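# Set the yellow sponge beside the blue foam block

## Task

Move the yellow sponge onto the desk holding the blue foam block so it rests just beside that block with only a narrow gap. The foam blocks must stay exactly where they were and keep their orientation. Nothing new may end up on the floor, and the cartons must remain standing on their desks. The robot must not tip over or finish leaning. The result only counts if it holds without the robot supporting anything.

## Robot and tools

Robot: a Hello Robot Stretch 3 with a single arm. It has a two-wheeled base (0.33 m long, 0.34 m wide), a lift that raises the arm along a mast, and an arm that telescopes out to the robot's right side. The gripper cannot move forward by itself; to shift it forward or back you drive the base. The base turns in place about the point midway between its wheels, 0.05 m behind the front edge. With the arm pulled in and the wrist folded, a turn sweeps a 0.28 m radius; an unfolded level wrist reaches past that circle, so watch for furniture when turning.

Frames: the base frame sits on the floor between the drive wheels, x forward, y left, z up. hand_pose is reported in it, located where the closed fingertips meet; with all wrist joints at zero, its x axis points up, y points back along the arm toward the mast, z points to the robot's rear. The odometry frame is the base frame at scene start. base_odometry is wheel-count only, so slipping looks like motion; heading runs -3.142 to 3.142, left positive.

execute_actions: argument actions is a list with exactly one action (or empty, which just returns state and pictures). An action may contain base, joints, or both, plus optional contact_limits; its motions begin together. base holds exactly one key: translate_m, a relative straight drive in metres from the current base position, -1 to 1, forward positive; or rotate_rad, a relative turn in place in radians, -3.2 to 3.2, counter-clockwise (left) positive. No sideways motion exists. Base commands count from the base position in the latest state report. joints is one dictionary keyed by joint name, each value an absolute target: lift_m 0 to 1.1 (arm height on mast); arm_m 0 to 0.52 (extension); wrist_yaw_rad -1.345 to 4.42 (0 along the arm, positive toward the front, 3.0 folded over the base); wrist_pitch_rad -1.57 to 0.451 (0 level, negative tips fingers down); wrist_roll_rad -2.911 to 2.911 (0 fingers side by side, level); gripper_m -0.089 to 0.179 (bigger is wider; actual fingertip gap is smaller by about 0.007 m near closed and 0.025 m fully open, and zero under 0.007); head_pan_rad -3.953 to 1.73 (0 forward, positive left, -1.57 looks along the arm); head_tilt_rad -1.53 to 0.419 (negative looks down). Omitted joints or base may keep driving toward an earlier target. contact_limits accepts only arm_m: a motor_effort percentage (1 to 100) at which the arm stops with contact_stop; smaller is gentler but too small stops instantly; values over the maximum are clipped. Optional cameras: list of head_camera, nav_camera, wrist_camera or all; omitted/null/all gives all, [] gives none. Unknown keys or values out of range reject the whole call with no motion. If a result reports a stop, later motion calls in that same reply are skipped. Each action lasts at most 15 s.

wait: seconds 0 to 10; commands nothing and returns state and images. zoom_image: camera name and region [x0, y0, x1, y1] in pixels of that camera's latest full image, at most 504 by 504. finished_scene: scene number; ends the scene irreversibly and reports success, so call it only when everything is stable.

Result lines: base_status and joint_status tell how each motion ended: done, off_target (resting away from target, maybe still pushing), contact_stop, time_out or torque_fault (old target dropped). After a contact_stop the arm or lift goes slack until commanded again; a slack lift may sag under load or keep pressing. on_its_own covers uncommanded parts; its held at value is the target, not the position. motor_effort gives percent effort with the peak of the last action in brackets; readings carry sizeable error and noise. Positive wheel effort drives forward. lidar_m lists 12 distances from the base origin in 30 degree sectors, first straight ahead, going counter-clockwise (4th left, 7th behind, 10th right), scanning a plane 0.17 m up, range 0.15 to 12 m, - for nothing; it misses tabletops, glass and thin legs, and the robot can block sectors 5, 6, 9, 10. wrist_depth_mm (45 to 1000) and head_depth_mm (280 to 4000, sideways image) are 7x7 grids of median depths from top left. base_tilt gives forward and right lean in degrees, with a fixed bias up to about 4. turned_by_wheels and turned_by_imu report turning since the last result. Camera calibration lines give K, distortion and T_world_to_cam mapping base frame to camera; head_camera and nav_camera move with the head joints, wrist_camera with the gripper.

Speed: the base is fast only when stowed (lift_m under 0.30, arm_m under 0.03, wrist_yaw_rad over 2.54); otherwise 0.10 m/s and 0.63 rad/s.

Gripper: to hold, command below the object's width (lower grips harder, but a stall guard then eases off, so things may slip); to let go, command at least 0.02 above the contact value. Neither reading nor done proves a grasp; check images.

Avoid: folding or unfolding the wrist except with lift_m 0.32 to 0.95, wrist_pitch_rad -0.4 and roll near 0; once folded the lift may go to 0.25. With wrist_yaw_rad below -0.4 keep pitch at -0.5 or lower. Pushing the arm into something rigid with the gripper higher than about 0.45 m can tip the robot, more so with high contact limits or a repeated push. Do not drive while holding or pushing something fixed; if snagged, reverse the last move in small steps, pull the gripper free, and lower lift_m to about 0.2 if still leaning. Base, wrist and head have no contact stop; wrist servos overloaded for seconds switch off for 10 s. Avoid drops, slams and hard shoves; loose objects may occasionally be nudged by outside forces. Shorter robot motion time is better.

Each tool is called after "Request:" by a JSON object that holds its "op" and its "data", one argument or row to a line.

## Session

Request:
{"op": "execute_actions", "data": {
  "actions": []
}}

Scene clock: 0.00 s.
base_odometry: x=+0.000 y=+0.000 heading=+0.000 (m, m, rad; odometry frame)
turned_by_wheels: +0.000 (rad since the last result)
turned_by_imu: +0.000 (rad since the last result)
base_tilt: forward=-1.4 right=-0.9 (deg)
lidar_m: 1.35 2.21 1.51 1.96 2.13 2.35 2.33 2.26 1.82 1.47 1.60 1.56
head_depth_mm: 1864 1871 1868 1904 1285 1911 1680 / 1882 1899 1902 1937 1314 1957 1834 / 1899 1935 1935 1972 1336 2003 2006 / 1956 1981 1994 1997 1349 2047 2023 / 1974 2009 2021 2036 1508 2075 2054 / 2013 2043 2059 2085 1704 2114 1849 / 2046 2074 2084 2111 2131 2169 2055
base_status: not commanded
joint_positions: lift_m=+0.495 arm_m=+0.000 wrist_yaw_rad=+2.898 wrist_pitch_rad=-0.541 wrist_roll_rad=-0.005 gripper_m=+0.037 head_pan_rad=-0.016 head_tilt_rad=-0.008
joint_status: not commanded
motor_effort: left_wheel=-1 right_wheel=+0 lift_m=+34 arm_m=-1 wrist_yaw_rad=+0 wrist_pitch_rad=+5 wrist_roll_rad=+0 gripper_m=+0 head_pan_rad=-1 head_tilt_rad=+1 (%)
hand_pose: x=+0.0287 y=+0.0565 z=+0.4806 quat_wxyz=(+0.270, +0.697, +0.106, +0.655) (m; base frame)
wrist_depth_mm: - - - - - - - / - - - - - - - / - - - - - - - / 960 928 914 904 886 867 842 / 828 803 808 785 751 729 717 / 703 700 - 655 638 642 643 / 624 599 - 599 586 574 569
pictures: head_camera (sideways: a quarter turn clockwise sets it upright), nav_camera (sideways: a quarter turn counterclockwise sets it upright), wrist_camera
Images, in order (width x height): head_camera 896x504, nav_camera 672x504, wrist_camera 644x364.

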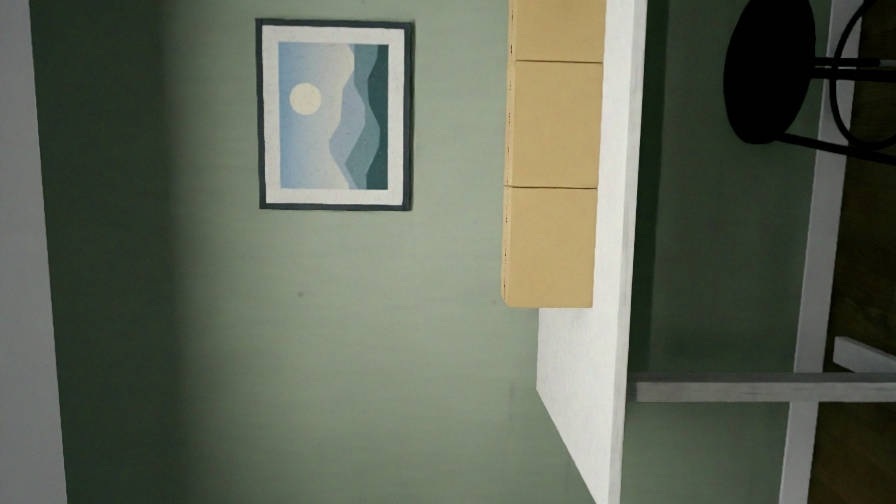

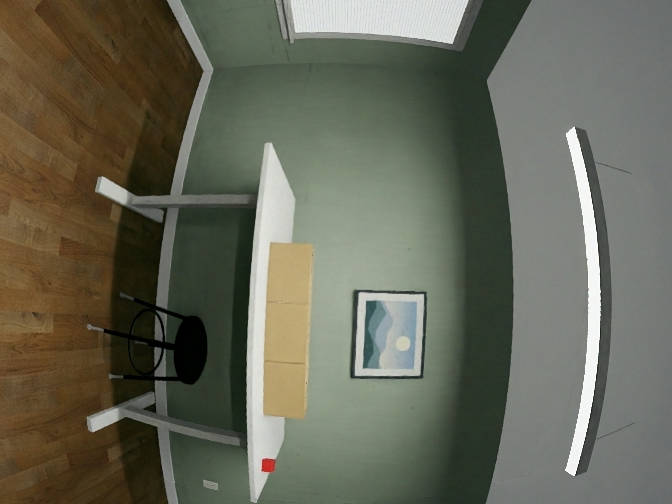

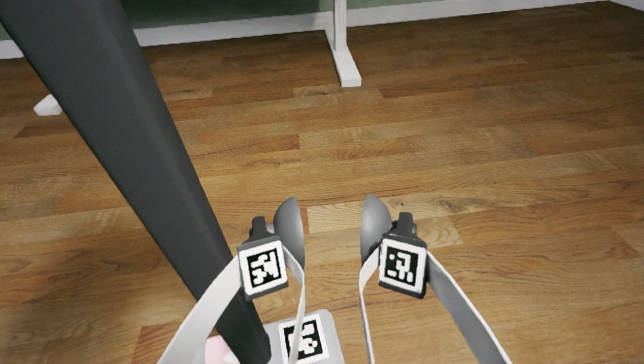

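Request:
{"op": "execute_actions", "data": {
  "actions": [
    {"joints":{"head_pan_rad":1.6,"head_tilt_rad":-0.25}}
  ],
  "cameras": ["head_camera","nav_camera"]
}}

Request:
{"op": "execute_actions", "data": {
  "actions": [
    {"joints":{"head_pan_rad":-1.5,"head_tilt_rad":-0.25}}
  ],
  "cameras": ["head_camera","nav_camera"]
}}

Request:
{"op": "execute_actions", "data": {
  "actions": [
    {"joints":{"head_pan_rad":-3.1,"head_tilt_rad":-0.25}}
  ],
  "cameras": ["head_camera","nav_camera"]
}}

Scene clock: 1.47 s.
base_odometry: x=+0.000 y=+0.000 heading=+0.000 (m, m, rad; odometry frame)
turned_by_wheels: +0.000 (rad since the last result)
turned_by_imu: +0.000 (rad since the last result)
base_tilt: forward=-1.3 right=-1.0 (deg)
lidar_m: 1.35 2.22 1.51 1.97 2.13 2.35 2.34 2.26 1.82 1.47 1.60 1.55
head_depth_mm: 1639 1713 1800 1868 1333 1831 1488 / 1673 1749 1839 1902 1296 1976 1539 / 1697 1774 1864 1918 1334 1987 1545 / 1735 1826 1920 1980 1368 1968 1534 / 1756 1867 1970 1446 1416 1977 1542 / 1805 1907 1984 1442 2263 1967 1542 / 1840 1928 2039 1460 1827 1899 1525
base_status: not commanded
joint_positions: lift_m=+0.495 arm_m=+0.000 wrist_yaw_rad=+2.898 wrist_pitch_rad=-0.541 wrist_roll_rad=-0.005 gripper_m=+0.037 head_pan_rad=+1.593 head_tilt_rad=-0.247
joint_status: all done
motor_effort: left_wheel=-2(0) right_wheel=+0(0) lift_m=+35(35) arm_m=+0(1) wrist_yaw_rad=+0(0) wrist_pitch_rad=+5(5) wrist_roll_rad=+1(0) gripper_m=+0(1) head_pan_rad=+4(47) head_tilt_rad=-2(14) (%)
hand_pose: x=+0.0287 y=+0.0565 z=+0.4806 quat_wxyz=(+0.270, +0.697, +0.106, +0.655) (m; base frame)
wrist_depth_mm: - - - - - - - / - - - - - - - / - - - - - - - / 997 925 953 902 882 871 850 / 806 783 809 768 757 746 717 / 696 691 - 673 643 645 630 / 622 606 - 598 583 571 570
pictures: head_camera (sideways: a quarter turn clockwise sets it upright), nav_camera (sideways: a quarter turn counterclockwise sets it upright)
camera_calibration (this result's frames):
head_camera: T_world_to_cam=[[-0.00580513, -0.293197, -0.956034, 1.26748], [-0.998311, -0.053572, 0.0224913, -0.017547], [-0.0578111, 0.95455, -0.292391, 0.338987], [0, 0, 0, 1]] pos_world=[0.0094377, 0.0470998, 1.31126]
nav_camera: T_world_to_cam=[[-0.028724, 0.264038, 0.964084, -1.21698], [0.998011, 0.0617283, 0.012829, 0.0306168], [-0.056124, 0.962535, -0.265286, 0.302628], [0, 0, 0, 1]] pos_world=[-0.0485279, 0.0281504, 1.25317]
Images, in order (width x height): head_camera 896x504, nav_camera 672x504.

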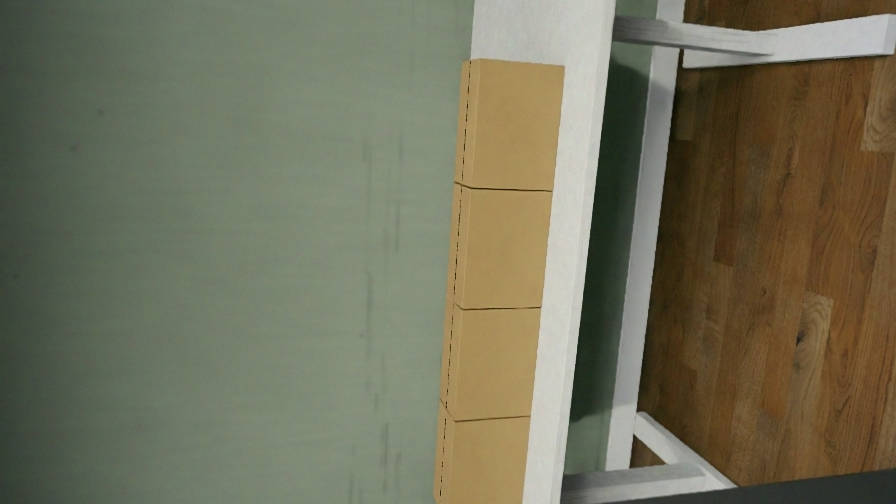

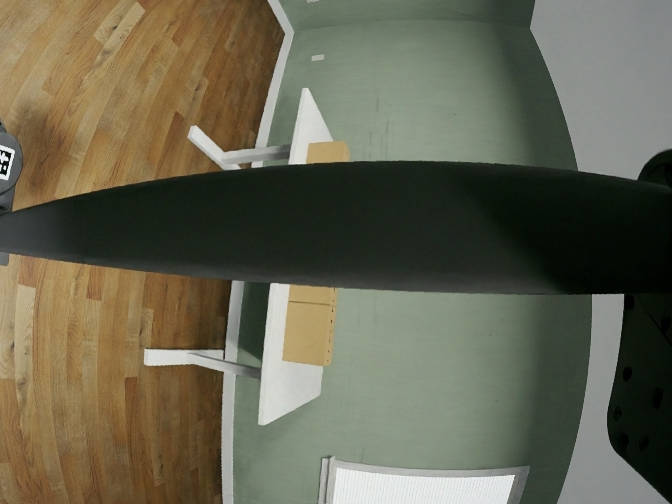

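Scene clock: 3.53 s.
base_odometry: x=+0.000 y=+0.000 heading=+0.000 (m, m, rad; odometry frame)
turned_by_wheels: +0.000 (rad since the last result)
turned_by_imu: +0.000 (rad since the last result)
base_tilt: forward=-1.4 right=-0.8 (deg)
lidar_m: 1.34 2.21 1.51 1.96 2.14 2.35 2.33 2.26 1.81 1.47 1.60 1.55
head_depth_mm: 1438 1502 1560 1643 1715 1830 1539 / 1466 1545 1599 1702 1750 1836 1537 / 1514 1583 1648 1755 1797 1821 1547 / 1544 1631 1692 1829 1895 1820 1534 / 1533 1586 1617 1796 1834 1822 1535 / 1687 1783 1869 2000 2111 1966 1520 / 1736 1818 1933 2065 2190 1978 1533
base_status: not commanded
joint_positions: lift_m=+0.495 arm_m=+0.000 wrist_yaw_rad=+2.898 wrist_pitch_rad=-0.541 wrist_roll_rad=-0.005 gripper_m=+0.037 head_pan_rad=-1.493 head_tilt_rad=-0.247
joint_status: all done
motor_effort: left_wheel=+0(2) right_wheel=+0(0) lift_m=+35(34) arm_m=+0(0) wrist_yaw_rad=+0(0) wrist_pitch_rad=+5(5) wrist_roll_rad=+1(1) gripper_m=+1(1) head_pan_rad=-5(48) head_tilt_rad=-1(1) (%)
hand_pose: x=+0.0287 y=+0.0565 z=+0.4806 quat_wxyz=(+0.270, +0.697, +0.106, +0.655) (m; base frame)
wrist_depth_mm: - - - - - - - / - - - - - - - / - - - - - - - / 960 930 943 909 873 872 842 / 834 791 822 766 782 748 730 / 702 689 - 665 642 646 647 / 625 614 - 582 585 568 564
pictures: head_camera (sideways: a quarter turn clockwise sets it upright), nav_camera (sideways: a quarter turn counterclockwise sets it upright)
camera_calibration (this result's frames):
head_camera: T_world_to_cam=[[-0.0106475, 0.29322, -0.955986, 1.26744], [0.99374, 0.109431, 0.0224966, -0.0297054], [0.111211, -0.949762, -0.292549, 0.338162], [0, 0, 0, 1]] pos_world=[0.00540724, -0.0472144, 1.31125]
nav_camera: T_world_to_cam=[[0.0434884, -0.262173, 0.96404, -1.21737], [-0.992983, -0.117563, 0.0128224, 0.0427705], [0.109974, -0.957833, -0.265446, 0.301823], [0, 0, 0, 1]] pos_world=[0.062219, -0.0250367, 1.25316]
Images, in order (width x height): head_camera 896x504, nav_camera 672x504.

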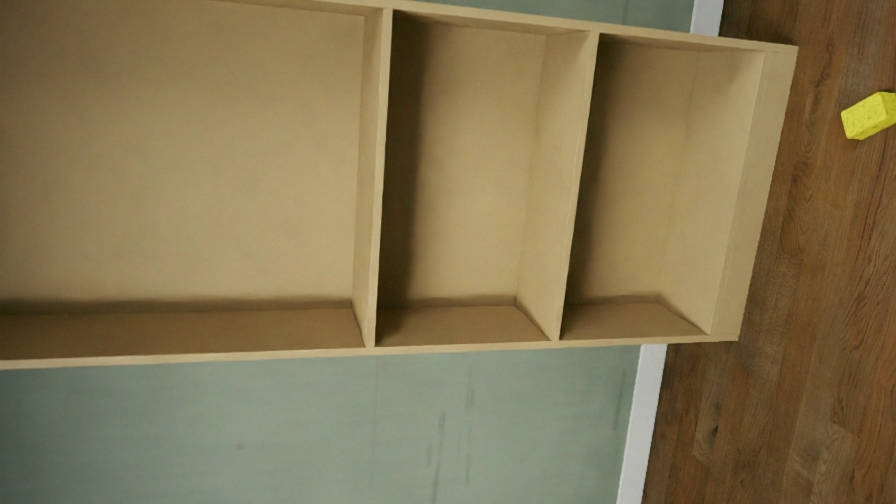

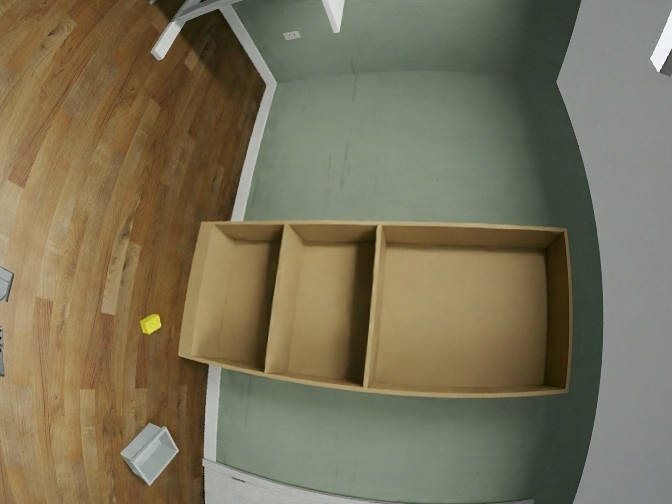

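Scene clock: 4.90 s.
base_odometry: x=+0.000 y=+0.000 heading=+0.000 (m, m, rad; odometry frame)
turned_by_wheels: +0.000 (rad since the last result)
turned_by_imu: +0.000 (rad since the last result)
base_tilt: forward=-1.3 right=-1.0 (deg)
lidar_m: 1.35 2.21 1.51 1.97 2.13 2.35 2.33 2.26 1.81 1.47 1.61 1.56
head_depth_mm: 2295 2395 1945 2642 2700 1965 1542 / 2343 2449 1981 2701 2773 1975 1529 / 2387 2502 2033 2757 2725 1980 1534 / 2402 2533 2643 2806 2508 1978 1536 / 2509 2604 2734 2945 2776 1984 1538 / 2557 2653 2846 2997 2769 1965 1530 / 2625 2737 2925 3060 2741 1984 1545
base_status: not commanded
joint_positions: lift_m=+0.495 arm_m=+0.000 wrist_yaw_rad=+2.898 wrist_pitch_rad=-0.541 wrist_roll_rad=-0.005 gripper_m=+0.037 head_pan_rad=-3.093 head_tilt_rad=-0.247
joint_status: all done
motor_effort: left_wheel=-1(1) right_wheel=+0(0) lift_m=+34(34) arm_m=+0(0) wrist_yaw_rad=+1(1) wrist_pitch_rad=+5(5) wrist_roll_rad=+0(0) gripper_m=+1(0) head_pan_rad=-5(50) head_tilt_rad=-1(1) (%)
hand_pose: x=+0.0287 y=+0.0565 z=+0.4806 quat_wxyz=(+0.270, +0.697, +0.106, +0.655) (m; base frame)
wrist_depth_mm: - - - - - - - / - - - - - - - / - - - - - - - / 956 931 952 908 882 882 844 / 838 791 809 771 761 727 720 / 712 690 - 660 644 657 624 / 623 612 - 588 580 566 557
pictures: head_camera (sideways: a quarter turn clockwise sets it upright), nav_camera (sideways: a quarter turn counterclockwise sets it upright)
camera_calibration (this result's frames):
head_camera: T_world_to_cam=[[0.293435, 0.00208189, -0.955977, 1.26557], [0.0803644, -0.996512, 0.0224976, -0.0241351], [-0.952595, -0.0834281, -0.292579, 0.344691], [0, 0, 0, 1]] pos_world=[-0.0410743, 0.00207121, 1.31125]
nav_camera: T_world_to_cam=[[-0.263361, -0.0358154, 0.964032, -1.21548], [-0.0885167, 0.995992, 0.0128212, 0.0372549], [-0.960628, -0.0819563, -0.265476, 0.308393], [0, 0, 0, 1]] pos_world=[-0.0205633, -0.0553639, 1.25316]
Images, in order (width x height): head_camera 896x504, nav_camera 672x504.

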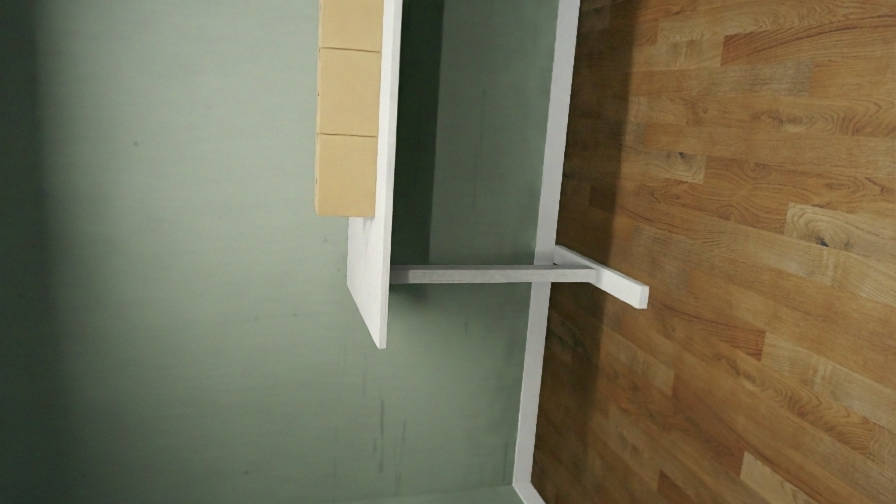

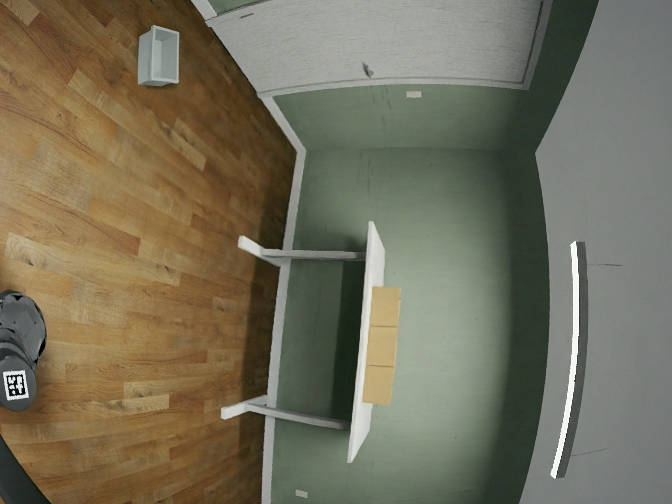

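Request:
{"op": "execute_actions", "data": {
  "actions": [
    {"base":{"rotate_rad":-1.2},"joints":{"head_pan_rad":-0.6,"head_tilt_rad":-0.7,"lift_m":0.28,"wrist_pitch_rad":-0.4}}
  ],
  "cameras": ["head_camera","nav_camera"]
}}

Scene clock: 8.40 s.
base_odometry: x=+0.000 y=+0.000 heading=-1.200 (m, m, rad; odometry frame)
turned_by_wheels: -1.200 (rad since the last result)
turned_by_imu: -1.187 (rad since the last result)
base_tilt: forward=-1.4 right=-0.9 (deg)
lidar_m: 1.60 1.70 1.35 1.64 2.05 1.51 1.79 2.71 2.35 2.32 1.87 1.47
head_depth_mm: 1562 1760 2029 1793 1572 1335 1162 / 1543 1753 2027 1906 1577 1328 1159 / 1536 1747 2008 1903 1569 1342 1157 / 1433 1608 1886 1858 1578 1328 1160 / 1465 1630 1899 1888 1568 1337 1163 / 1449 1615 1887 1860 1571 1340 1169 / 1454 1631 1871 1848 1577 1337 1160
base_status: done
joint_positions: lift_m=+0.280 arm_m=+0.000 wrist_yaw_rad=+2.898 wrist_pitch_rad=-0.421 wrist_roll_rad=-0.005 gripper_m=+0.037 head_pan_rad=-0.607 head_tilt_rad=-0.691
joint_status: all done
motor_effort: left_wheel=+1(10) right_wheel=-2(6) lift_m=+23(30) arm_m=+0(1) wrist_yaw_rad=-1(1) wrist_pitch_rad=+8(8) wrist_roll_rad=+0(0) gripper_m=+0(0) head_pan_rad=+3(46) head_tilt_rad=-3(23) (%)
hand_pose: x=+0.0327 y=+0.0728 z=+0.2923 quat_wxyz=(+0.231, +0.702, +0.064, +0.670) (m; base frame)
wrist_depth_mm: - - - - - - - / - - - - - - - / - - 935 919 858 858 824 / 757 - 714 694 676 683 654 / 615 583 614 573 579 546 531 / 508 497 - 495 460 468 452 / 446 - - - 412 404 398
pictures: head_camera (sideways: a quarter turn clockwise sets it upright), nav_camera (sideways: a quarter turn counterclockwise sets it upright)
camera_calibration (this result's frames):
head_camera: T_world_to_cam=[[-0.548029, 0.395572, -0.737012, 0.985143], [0.554548, 0.83146, 0.0339116, -0.0418708], [0.626211, -0.390124, -0.675028, 0.832682], [0, 0, 0, 1]] pos_world=[0.0416723, -0.0300312, 1.28957]
nav_camera: T_world_to_cam=[[0.549881, -0.354046, 0.756493, -0.949747], [-0.53595, -0.844232, -0.00553704, 0.0638867], [0.640616, -0.402398, -0.653978, 0.804141], [0, 0, 0, 1]] pos_world=[0.0413419, 0.0412653, 1.24472]
Images, in order (width x height): head_camera 896x504, nav_camera 672x504.

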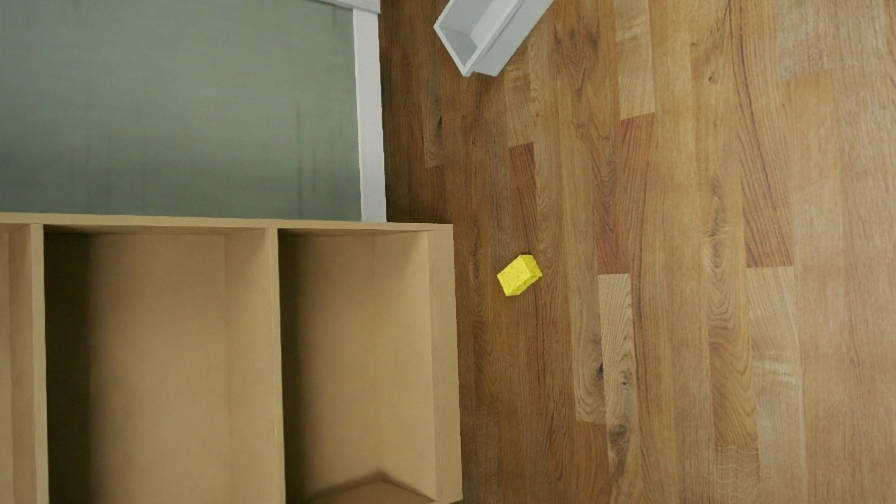

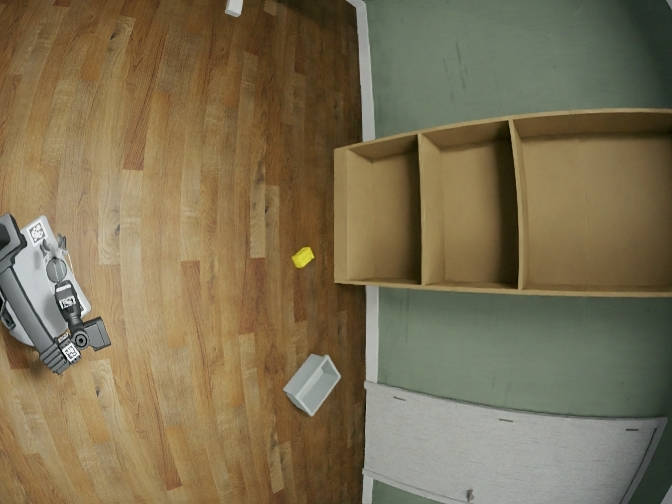

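Request:
{"op": "execute_actions", "data": {
  "actions": [
    {"base":{"translate_m":0.66},"joints":{"head_pan_rad":-1.0,"head_tilt_rad":-1.0}}
  ],
  "cameras": ["head_camera"]
}}

Request:
{"op": "execute_actions", "data": {
  "actions": [
    {"joints":{"arm_m":0.38,"lift_m":0.3,"wrist_yaw_rad":1.57,"gripper_m":0.15}}
  ]
}}

Scene clock: 12.63 s.
base_odometry: x=+0.239 y=-0.615 heading=-1.200 (m, m, rad; odometry frame)
turned_by_wheels: +0.000 (rad since the last result)
turned_by_imu: +0.002 (rad since the last result)
base_tilt: forward=-1.4 right=-1.0 (deg)
lidar_m: 0.95 1.70 1.26 1.10 1.70 2.07 2.46 2.85 2.56 1.73 1.00 1.16
head_depth_mm: 1507 1806 1681 1472 1320 1187 1091 / 1411 1738 1666 1475 1326 1192 - / 1341 1617 1675 1494 1316 1211 - / 1012 1144 1494 1484 1318 1200 1119 / 1137 1119 1527 1463 1334 1204 1093 / 1090 1094 1497 1437 1331 1204 1095 / 1040 1076 1446 1427 1330 1208 1100
base_status: done
joint_positions: lift_m=+0.280 arm_m=+0.000 wrist_yaw_rad=+2.898 wrist_pitch_rad=-0.421 wrist_roll_rad=-0.005 gripper_m=+0.037 head_pan_rad=-0.993 head_tilt_rad=-0.988
joint_status: all done
motor_effort: left_wheel=+1(12) right_wheel=-1(3) lift_m=+24(23) arm_m=+0(1) wrist_yaw_rad=+0(0) wrist_pitch_rad=+8(8) wrist_roll_rad=+0(0) gripper_m=+1(1) head_pan_rad=-4(35) head_tilt_rad=-5(19) (%)
hand_pose: x=+0.0327 y=+0.0729 z=+0.2924 quat_wxyz=(+0.231, +0.702, +0.064, +0.670) (m; base frame)
wrist_depth_mm: - - - - - - - / - - - - - - - / - - 934 925 876 851 822 / 768 - 735 709 684 675 662 / 610 571 611 583 563 543 537 / 516 507 - 501 458 470 461 / 453 - - - 407 403 394
pictures: head_camera (sideways: a quarter turn clockwise sets it upright)
camera_calibration (this result's frames):
head_camera: T_world_to_cam=[[-0.460055, 0.728653, -0.507361, 0.685384], [0.832817, 0.552246, 0.0379488, -0.0488104], [0.307839, -0.40508, -0.860898, 1.07631], [0, 0, 0, 1]] pos_world=[0.0246346, -0.0364608, 1.27618]
Images, in order (width x height): head_camera 896x504.

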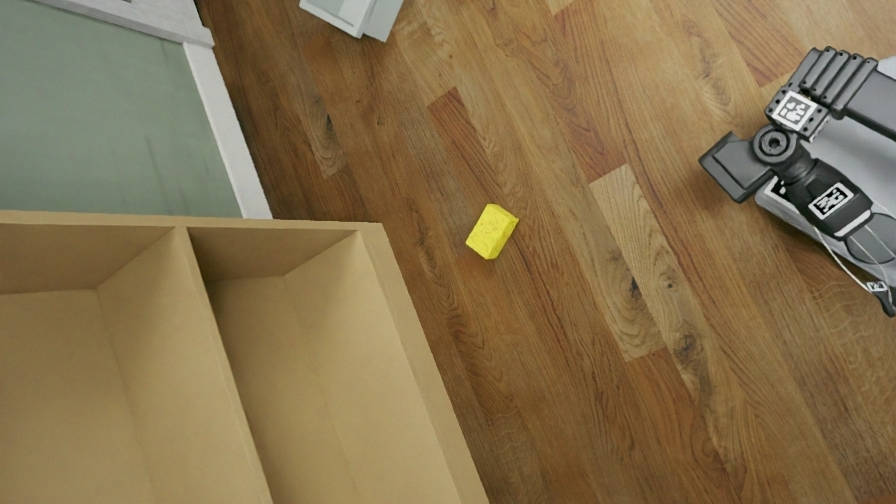

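Scene clock: 16.63 s.
base_odometry: x=+0.239 y=-0.615 heading=-1.200 (m, m, rad; odometry frame)
turned_by_wheels: +0.000 (rad since the last result)
turned_by_imu: -0.001 (rad since the last result)
base_tilt: forward=-1.3 right=-1.0 (deg)
lidar_m: 0.95 1.69 1.26 1.10 1.70 2.06 2.46 2.85 2.57 1.72 1.00 1.15
head_depth_mm: 1511 1810 1665 1477 1301 1214 1071 / 1418 1726 1665 1502 1309 1196 1125 / 1338 1621 1692 1489 1328 1200 - / 1015 1138 1497 1490 1326 1203 1115 / 1139 1116 1525 1468 1337 1199 1091 / 1084 1098 1502 1422 1332 1207 1101 / 1036 1068 1445 1429 1330 1207 1101
base_status: not commanded
joint_positions: lift_m=+0.300 arm_m=+0.380 wrist_yaw_rad=+1.570 wrist_pitch_rad=-0.420 wrist_roll_rad=-0.005 gripper_m=+0.150 head_pan_rad=-0.993 head_tilt_rad=-0.988
joint_status: all done
motor_effort: left_wheel=+0(1) right_wheel=-1(1) lift_m=+44(48) arm_m=+3(3) wrist_yaw_rad=+0(4) wrist_pitch_rad=+8(8) wrist_roll_rad=+0(0) gripper_m=+0(82) head_pan_rad=-4(4) head_tilt_rad=-4(5) (%)
hand_pose: x=+0.2027 y=-0.5249 z=+0.3118 quat_wxyz=(+0.595, +0.592, -0.383, +0.386) (m; base frame)
wrist_depth_mm: - - 911 875 752 671 635 / - - 950 941 814 714 704 / - - 882 779 705 718 739 / 806 769 746 736 656 630 692 / 640 660 607 587 591 587 564 / 532 - 507 490 485 470 479 / 464 451 444 435 427 424 415
pictures: head_camera (sideways: a quarter turn clockwise sets it upright), nav_camera (sideways: a quarter turn counterclockwise sets it upright), wrist_camera
camera_calibration (this result's frames):
head_camera: T_world_to_cam=[[-0.460055, 0.728653, -0.507361, 0.685384], [0.832817, 0.552246, 0.0379488, -0.0488104], [0.307839, -0.40508, -0.860898, 1.07631], [0, 0, 0, 1]] pos_world=[0.0246346, -0.0364608, 1.27618]
nav_camera: T_world_to_cam=[[0.481051, -0.696466, 0.53247, -0.657423], [-0.816413, -0.577206, -0.017406, 0.0810451], [0.319468, -0.426342, -0.84627, 1.05615], [0, 0, 0, 1]] pos_world=[0.0450142, 0.0391887, 1.24526]
wrist_camera: T_world_to_cam=[[0.0081103, -0.999107, -0.0414665, -0.505028], [-0.595709, 0.028479, -0.802695, 0.411058], [0.803159, 0.0312121, -0.594946, 0.202888], [0, 0, 0, 1]] pos_world=[0.0860157, -0.522617, 0.42972]
Images, in order (width x height): head_camera 896x504, nav_camera 672x504, wrist_camera 644x364.

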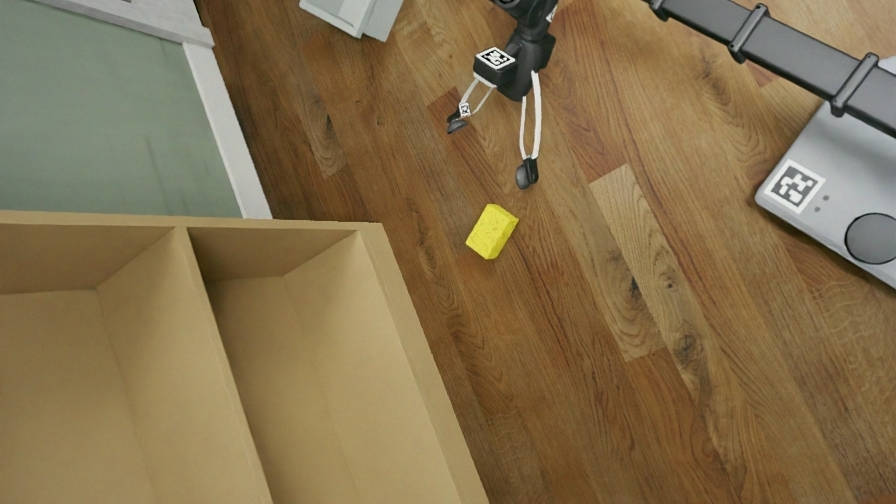

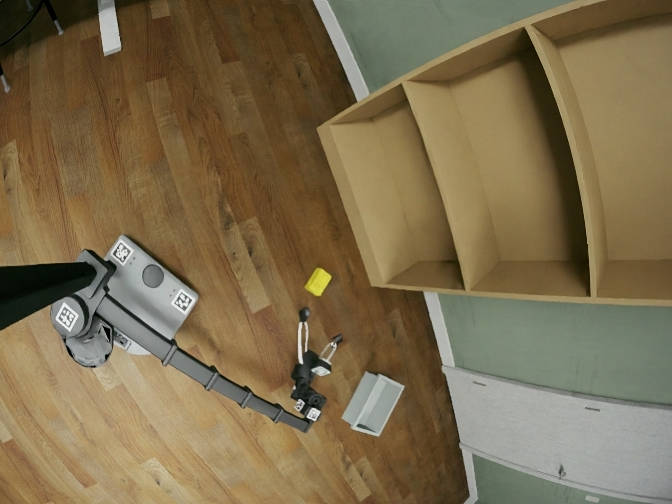

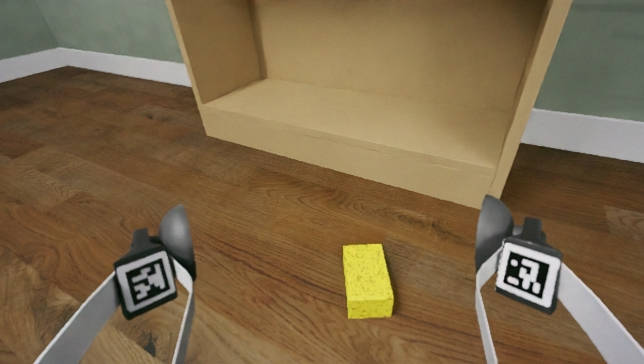

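Request:
{"op": "execute_actions", "data": {
  "actions": [
    {"base":{"translate_m":0.09},"joints":{"arm_m":0.425,"lift_m":0.06,"wrist_pitch_rad":-0.55,"head_pan_rad":-1.2}}
  ],
  "cameras": ["head_camera","wrist_camera"]
}}

Scene clock: 19.73 s.
base_odometry: x=+0.272 y=-0.699 heading=-1.200 (m, m, rad; odometry frame)
turned_by_wheels: +0.000 (rad since the last result)
turned_by_imu: +0.000 (rad since the last result)
base_tilt: forward=-1.4 right=-0.9 (deg)
lidar_m: 0.86 1.59 1.17 1.10 1.69 2.15 2.54 2.92 2.61 1.66 0.95 1.08
head_depth_mm: 1746 1918 1597 1474 1310 1189 1090 / 1581 1846 1682 1477 1297 1202 - / 1463 1751 1687 1486 1311 1199 - / 1344 1604 1649 1492 1323 1198 1110 / 941 1073 1466 1464 1329 1206 1102 / 1058 1066 1481 1424 1342 1213 1098 / 1013 1070 1372 1391 1332 1204 1103
base_status: done
joint_positions: lift_m=+0.060 arm_m=+0.425 wrist_yaw_rad=+1.570 wrist_pitch_rad=-0.562 wrist_roll_rad=-0.005 gripper_m=+0.150 head_pan_rad=-1.193 head_tilt_rad=-0.988
joint_status: all done
motor_effort: left_wheel=+0(7) right_wheel=-1(3) lift_m=+23(40) arm_m=+3(1) wrist_yaw_rad=-1(0) wrist_pitch_rad=+4(6) wrist_roll_rad=+1(1) gripper_m=+0(0) head_pan_rad=-5(26) head_tilt_rad=-5(4) (%)
hand_pose: x=+0.1826 y=-0.5699 z=+0.0422 quat_wxyz=(+0.620, +0.618, -0.340, +0.343) (m; base frame)
wrist_depth_mm: 597 567 541 477 434 381 424 / 429 414 396 382 369 360 347 / 330 322 312 229 297 288 280 / 272 262 259 228 244 240 234 / 229 231 220 214 210 215 204 / 198 - 192 186 185 179 177 / 179 172 169 166 164 161 160
pictures: head_camera (sideways: a quarter turn clockwise sets it upright), wrist_camera
camera_calibration (this result's frames):
head_camera: T_world_to_cam=[[-0.306284, 0.805466, -0.507361, 0.684446], [0.925856, 0.375967, 0.0379488, -0.0493779], [0.221317, -0.458119, -0.860898, 1.07684], [0, 0, 0, 1]] pos_world=[0.0170294, -0.0394141, 1.27618]
wrist_camera: T_world_to_cam=[[0.00206346, -0.999102, -0.0423079, -0.559874], [-0.702888, 0.0286446, -0.710723, 0.199772], [0.711297, 0.0312043, -0.702198, 0.0813271], [0, 0, 0, 1]] pos_world=[0.0837251, -0.567632, 0.175403]
Images, in order (width x height): head_camera 896x504, wrist_camera 644x364.

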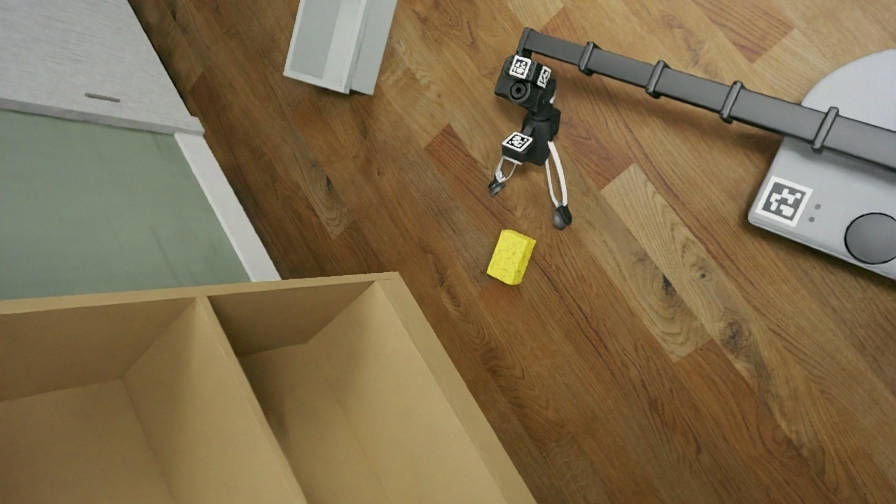

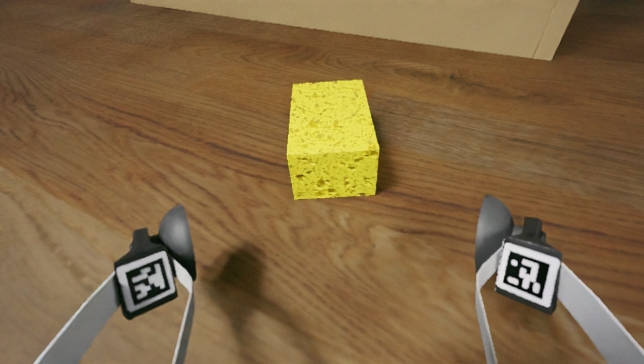

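Request:
{"op": "execute_actions", "data": {
  "actions": [
    {"base":{"translate_m":0.102},"joints":{"lift_m":0.046,"gripper_m":0.11}}
  ],
  "cameras": ["wrist_camera"]
}}

Request:
{"op": "execute_actions", "data": {
  "actions": [
    {"joints":{"gripper_m":0.03}}
  ],
  "cameras": ["wrist_camera","head_camera"]
}}

Scene clock: 21.83 s.
base_odometry: x=+0.309 y=-0.794 heading=-1.200 (m, m, rad; odometry frame)
turned_by_wheels: +0.000 (rad since the last result)
turned_by_imu: +0.000 (rad since the last result)
base_tilt: forward=-1.4 right=-0.9 (deg)
lidar_m: 0.76 1.46 1.17 1.10 2.27 2.24 2.65 3.00 2.66 1.53 0.90 0.89
head_depth_mm: 1594 1875 1627 1475 1319 1193 1086 / 1472 1800 1684 1478 1303 1194 - / 1337 1623 1683 1476 1312 1201 - / 893 1042 1367 1451 1325 1202 1114 / 1012 1066 1465 1418 1332 1204 1100 / 986 1067 1374 1389 1336 1215 1098 / 928 1030 966 1380 1298 1202 1103
base_status: done
joint_positions: lift_m=+0.046 arm_m=+0.425 wrist_yaw_rad=+1.570 wrist_pitch_rad=-0.562 wrist_roll_rad=-0.005 gripper_m=+0.110 head_pan_rad=-1.193 head_tilt_rad=-0.988
joint_status: all done
motor_effort: left_wheel=+0(5) right_wheel=-1(4) lift_m=+24(23) arm_m=+3(3) wrist_yaw_rad=+0(0) wrist_pitch_rad=+4(5) wrist_roll_rad=+0(1) gripper_m=+0(81) head_pan_rad=-4(6) head_tilt_rad=-4(5) (%)
hand_pose: x=+0.1826 y=-0.5699 z=+0.0281 quat_wxyz=(+0.620, +0.618, -0.340, +0.343) (m; base frame)
wrist_depth_mm: 559 517 461 408 349 306 273 / 392 380 364 351 343 316 297 / 303 297 289 282 270 265 257 / 247 243 238 166 219 221 216 / 209 207 203 142 148 194 187 / 182 181 169 130 139 164 164 / 161 158 155 149 148 148 146
pictures: wrist_camera
camera_calibration (this result's frames):
wrist_camera: T_world_to_cam=[[0.00204086, -0.999102, -0.0423097, -0.560466], [-0.703261, 0.0286453, -0.710355, 0.189748], [0.710929, 0.0312045, -0.702571, 0.0715594], [0, 0, 0, 1]] pos_world=[0.0837127, -0.567632, 0.161351]
Images, in order (width x height): wrist_camera 644x364.

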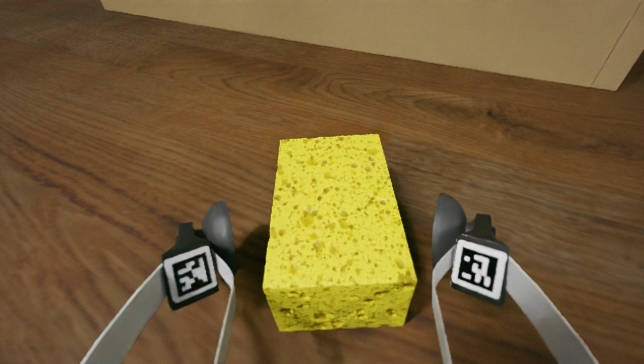

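Scene clock: 23.13 s.
base_odometry: x=+0.309 y=-0.794 heading=-1.200 (m, m, rad; odometry frame)
turned_by_wheels: +0.000 (rad since the last result)
turned_by_imu: +0.000 (rad since the last result)
base_tilt: forward=-1.4 right=-0.9 (deg)
lidar_m: 0.76 1.46 1.17 1.10 2.26 2.24 2.65 3.01 2.66 1.53 0.90 0.89
head_depth_mm: 1602 1889 1633 1472 1314 1186 1084 / 1474 1785 1674 1476 1302 1195 - / 1342 1626 1674 1476 1309 1201 - / 893 1048 1376 1455 1331 1202 1107 / 1008 1068 1475 1416 1330 1202 1097 / 995 1066 1371 1384 1328 1206 1098 / 930 1031 968 1374 1306 1209 1099
base_status: not commanded
joint_positions: lift_m=+0.046 arm_m=+0.425 wrist_yaw_rad=+1.570 wrist_pitch_rad=-0.562 wrist_roll_rad=-0.005 gripper_m=+0.031 head_pan_rad=-1.193 head_tilt_rad=-0.988
joint_status: all done
motor_effort: left_wheel=+1(1) right_wheel=-1(1) lift_m=+23(23) arm_m=+3(3) wrist_yaw_rad=+0(0) wrist_pitch_rad=+4(5) wrist_roll_rad=+0(0) gripper_m=-13(86) head_pan_rad=-5(5) head_tilt_rad=-4(4) (%)
hand_pose: x=+0.1826 y=-0.5699 z=+0.0281 quat_wxyz=(+0.620, +0.618, -0.340, +0.343) (m; base frame)
wrist_depth_mm: 554 523 462 402 346 302 276 / 390 382 366 351 339 317 298 / 304 295 290 281 275 265 258 / 252 245 238 165 224 221 217 / 210 206 203 142 142 190 187 / 182 179 167 131 134 167 165 / 161 159 155 149 149 149 146
pictures: head_camera (sideways: a quarter turn clockwise sets it upright), wrist_camera
camera_calibration (this result's frames):
head_camera: T_world_to_cam=[[-0.306279, 0.805468, -0.507361, 0.684446], [0.925858, 0.375961, 0.0379488, -0.0493779], [0.221314, -0.458121, -0.860898, 1.07684], [0, 0, 0, 1]] pos_world=[0.0170291, -0.0394141, 1.27618]
wrist_camera: T_world_to_cam=[[0.00204542, -0.999103, -0.0423082, -0.560467], [-0.703108, 0.0286478, -0.710506, 0.189781], [0.71108, 0.0312005, -0.702419, 0.0715322], [0, 0, 0, 1]] pos_world=[0.0837178, -0.567632, 0.161374]
Images, in order (width x height): head_camera 896x504, wrist_camera 644x364.

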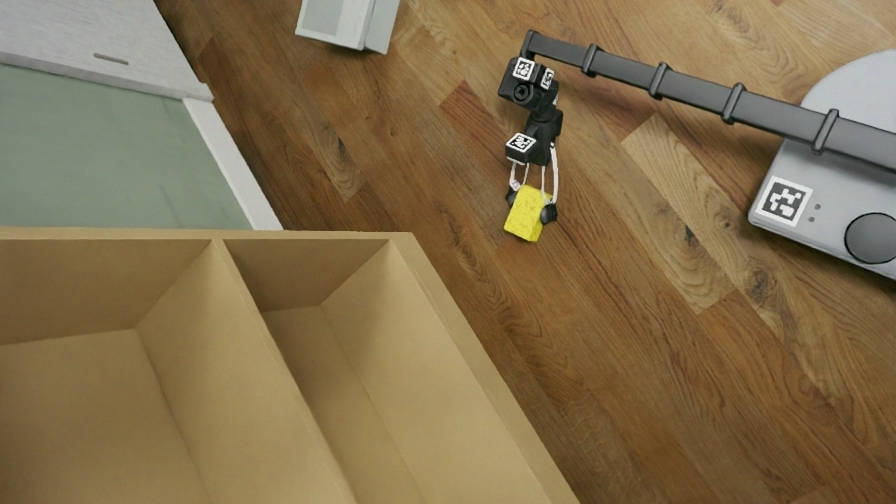

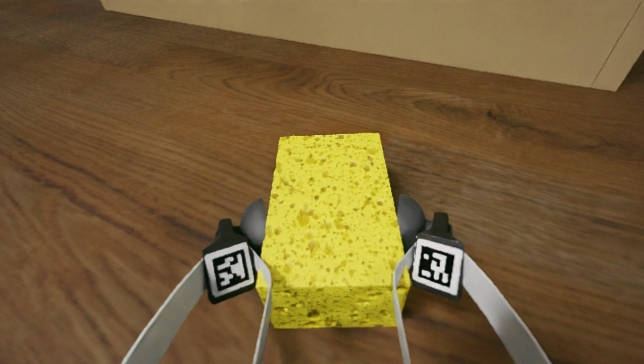

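Request:
{"op": "execute_actions", "data": {
  "actions": [
    {"joints":{"gripper_m":0.015,"lift_m":0.09,"head_pan_rad":1.2,"head_tilt_rad":-0.3}}
  ]
}}

Scene clock: 24.93 s.
base_odometry: x=+0.309 y=-0.794 heading=-1.200 (m, m, rad; odometry frame)
turned_by_wheels: +0.000 (rad since the last result)
turned_by_imu: +0.000 (rad since the last result)
base_tilt: forward=-1.4 right=-0.9 (deg)
lidar_m: 0.76 1.46 1.17 1.10 2.26 2.24 2.65 3.00 2.66 1.53 0.90 0.89
head_depth_mm: 1339 1413 1514 1599 1724 1791 1454 / 1352 1437 1522 1578 1756 1829 1451 / 1380 1467 1542 965 1739 1686 1436 / 1406 1494 1572 1042 1830 1839 1473 / 1416 1505 1598 1036 1849 1757 1453 / 1431 1518 1596 1017 1417 1768 1455 / 1456 1551 1117 1034 1411 1575 1403
base_status: not commanded
joint_positions: lift_m=+0.090 arm_m=+0.425 wrist_yaw_rad=+1.570 wrist_pitch_rad=-0.563 wrist_roll_rad=-0.005 gripper_m=+0.016 head_pan_rad=+1.193 head_tilt_rad=-0.310
joint_status: all done
motor_effort: left_wheel=+1(1) right_wheel=-1(1) lift_m=+46(46) arm_m=+3(3) wrist_yaw_rad=+0(0) wrist_pitch_rad=+5(5) wrist_roll_rad=+0(0) gripper_m=-18(76) head_pan_rad=+5(47) head_tilt_rad=+3(26) (%)
hand_pose: x=+0.1824 y=-0.5699 z=+0.0711 quat_wxyz=(+0.621, +0.618, -0.340, +0.342) (m; base frame)
wrist_depth_mm: 711 573 483 405 349 312 282 / 494 478 464 423 388 337 302 / 386 373 363 352 347 335 322 / 314 308 300 164 285 280 275 / 266 261 259 142 143 241 237 / 231 227 213 129 130 212 208 / 203 200 197 189 190 189 186
pictures: head_camera (sideways: a quarter turn clockwise sets it upright), nav_camera (sideways: a quarter turn counterclockwise sets it upright), wrist_camera
camera_calibration (this result's frames):
head_camera: T_world_to_cam=[[-0.14162, -0.323432, -0.935594, 1.24161], [-0.939818, 0.340798, 0.0244466, -0.0204474], [0.310942, 0.88275, -0.352232, 0.414618], [0, 0, 0, 1]] pos_world=[0.0276988, 0.042543, 1.30819]
nav_camera: T_world_to_cam=[[0.0986707, 0.310548, 0.945423, -1.19339], [0.943537, -0.331109, 0.010287, 0.0342594], [0.316232, 0.891026, -0.325684, 0.378963], [0, 0, 0, 1]] pos_world=[-0.0344131, 0.0442809, 1.25133]
wrist_camera: T_world_to_cam=[[0.00199478, -0.999102, -0.0423126, -0.558638], [-0.704042, 0.0286455, -0.709581, 0.220275], [0.710156, 0.0312053, -0.703352, 0.102105], [0, 0, 0, 1]] pos_world=[0.0836865, -0.567632, 0.204482]
Images, in order (width x height): head_camera 896x504, nav_camera 672x504, wrist_camera 644x364.

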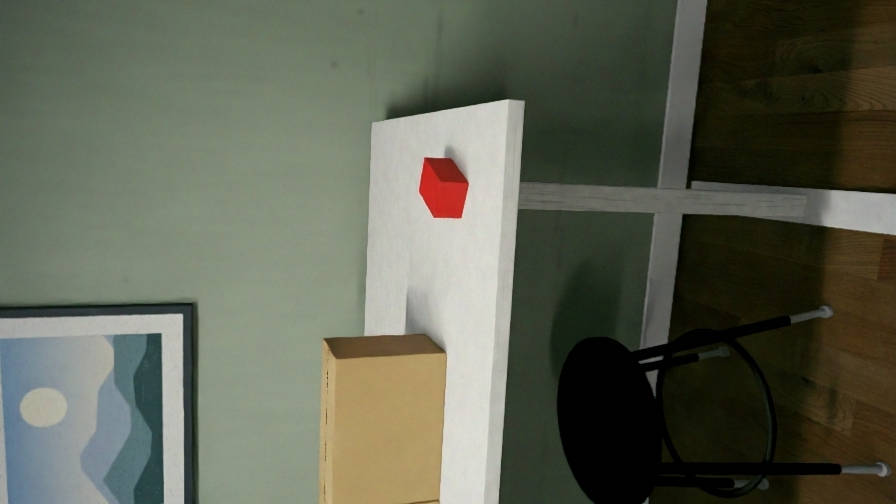

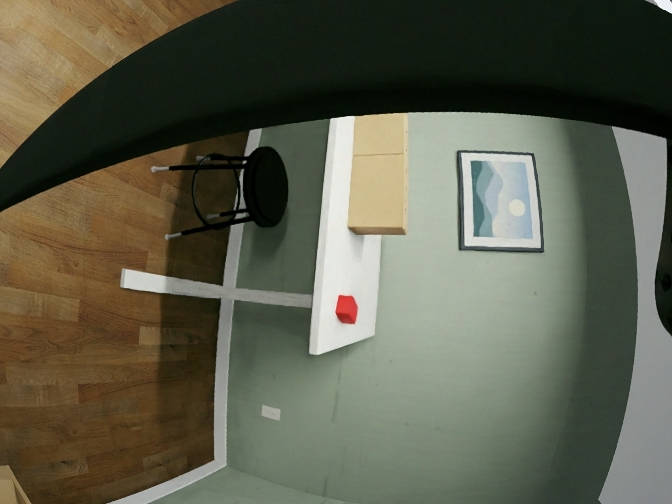

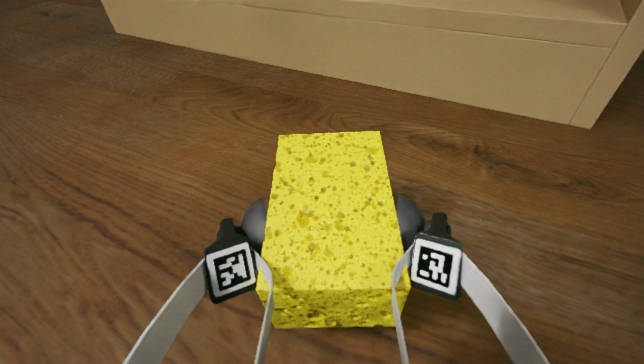

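Request:
{"op": "execute_actions", "data": {
  "actions": [
    {"base":{"rotate_rad":-0.745},"joints":{"arm_m":0.0,"lift_m":0.29,"wrist_pitch_rad":-0.4,"wrist_yaw_rad":2.6,"head_pan_rad":-3.14,"head_tilt_rad":-0.5}}
  ]
}}

Scene clock: 29.60 s.
base_odometry: x=+0.309 y=-0.794 heading=-1.945 (m, m, rad; odometry frame)
turned_by_wheels: -0.745 (rad since the last result)
turned_by_imu: -0.737 (rad since the last result)
base_tilt: forward=-1.5 right=-0.8 (deg)
lidar_m: 0.99 0.76 1.23 1.63 1.17 1.10 2.71 2.24 2.65 2.67 2.02 0.90
head_depth_mm: 2460 2658 2977 2552 1850 1526 1270 / 2398 2608 2918 2520 1906 1530 1264 / 2345 2570 2838 2552 1890 1524 1273 / 2312 2516 2766 2521 1917 1528 1276 / 2299 2508 2743 2548 1911 1515 1273 / 2229 2437 2589 2432 1917 1530 1271 / 2193 2393 2642 2544 1906 1525 1277
base_status: done
joint_positions: lift_m=+0.290 arm_m=+0.000 wrist_yaw_rad=+2.599 wrist_pitch_rad=-0.423 wrist_roll_rad=-0.005 gripper_m=+0.016 head_pan_rad=-3.133 head_tilt_rad=-0.494
joint_status: all done
motor_effort: left_wheel=+2(9) right_wheel=-1(5) lift_m=+45(45) arm_m=-4(4) wrist_yaw_rad=+1(3) wrist_pitch_rad=+9(9) wrist_roll_rad=+0(0) gripper_m=-17(17) head_pan_rad=-5(50) head_tilt_rad=-2(15) (%)
hand_pose: x=+0.0943 y=+0.0462 z=+0.3012 quat_wxyz=(+0.329, +0.704, -0.041, +0.628) (m; base frame)
wrist_depth_mm: - - - - - 764 697 / - - - - - 806 742 / - - 950 923 907 723 632 / 756 772 729 164 687 669 608 / 631 598 601 142 142 569 552 / - 518 - 129 131 474 463 / - - - 410 418 417 405
pictures: head_camera (sideways: a quarter turn clockwise sets it upright), nav_camera (sideways: a quarter turn counterclockwise sets it upright), wrist_camera
camera_calibration (this result's frames):
head_camera: T_world_to_cam=[[0.518273, -0.00770092, -0.855181, 1.13269], [0.0339197, -0.998988, 0.0295526, -0.0330282], [-0.854542, -0.0443237, -0.517487, 0.636767], [0, 0, 0, 1]] pos_world=[-0.0417758, 0.00395187, 1.29915]
nav_camera: T_world_to_cam=[[-0.492408, -0.027235, 0.869938, -1.09129], [-0.0504794, 0.998721, 0.00269406, 0.0502097], [-0.868899, -0.0425874, -0.493153, 0.604121], [0, 0, 0, 1]] pos_world=[-0.00990541, -0.0541388, 1.24714]
wrist_camera: T_world_to_cam=[[0.860131, -0.508382, -0.0414884, -0.0369887], [-0.332649, -0.497424, -0.801195, 0.320775], [0.386676, 0.702934, -0.596963, 0.274673], [0, 0, 0, 1]] pos_world=[0.0323113, -0.0523199, 0.419439]
Images, in order (width x height): head_camera 896x504, nav_camera 672x504, wrist_camera 644x364.

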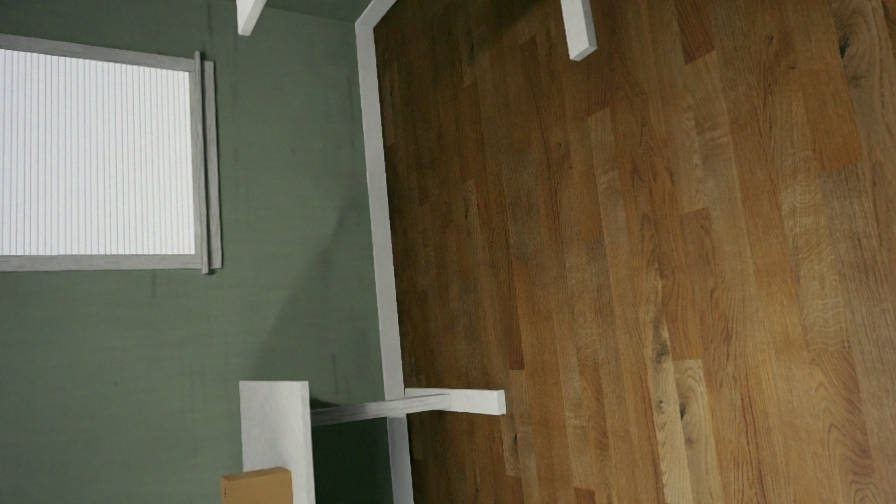

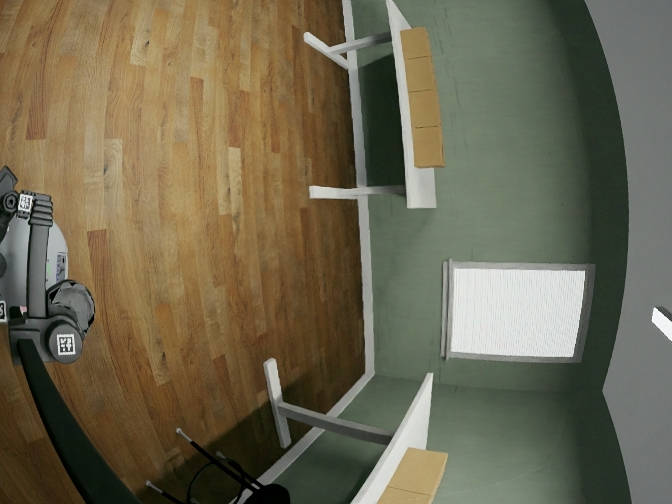

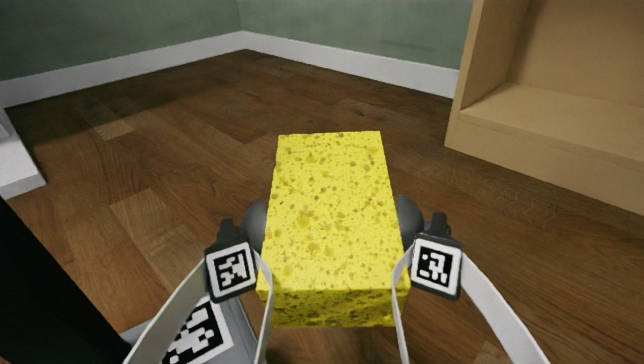

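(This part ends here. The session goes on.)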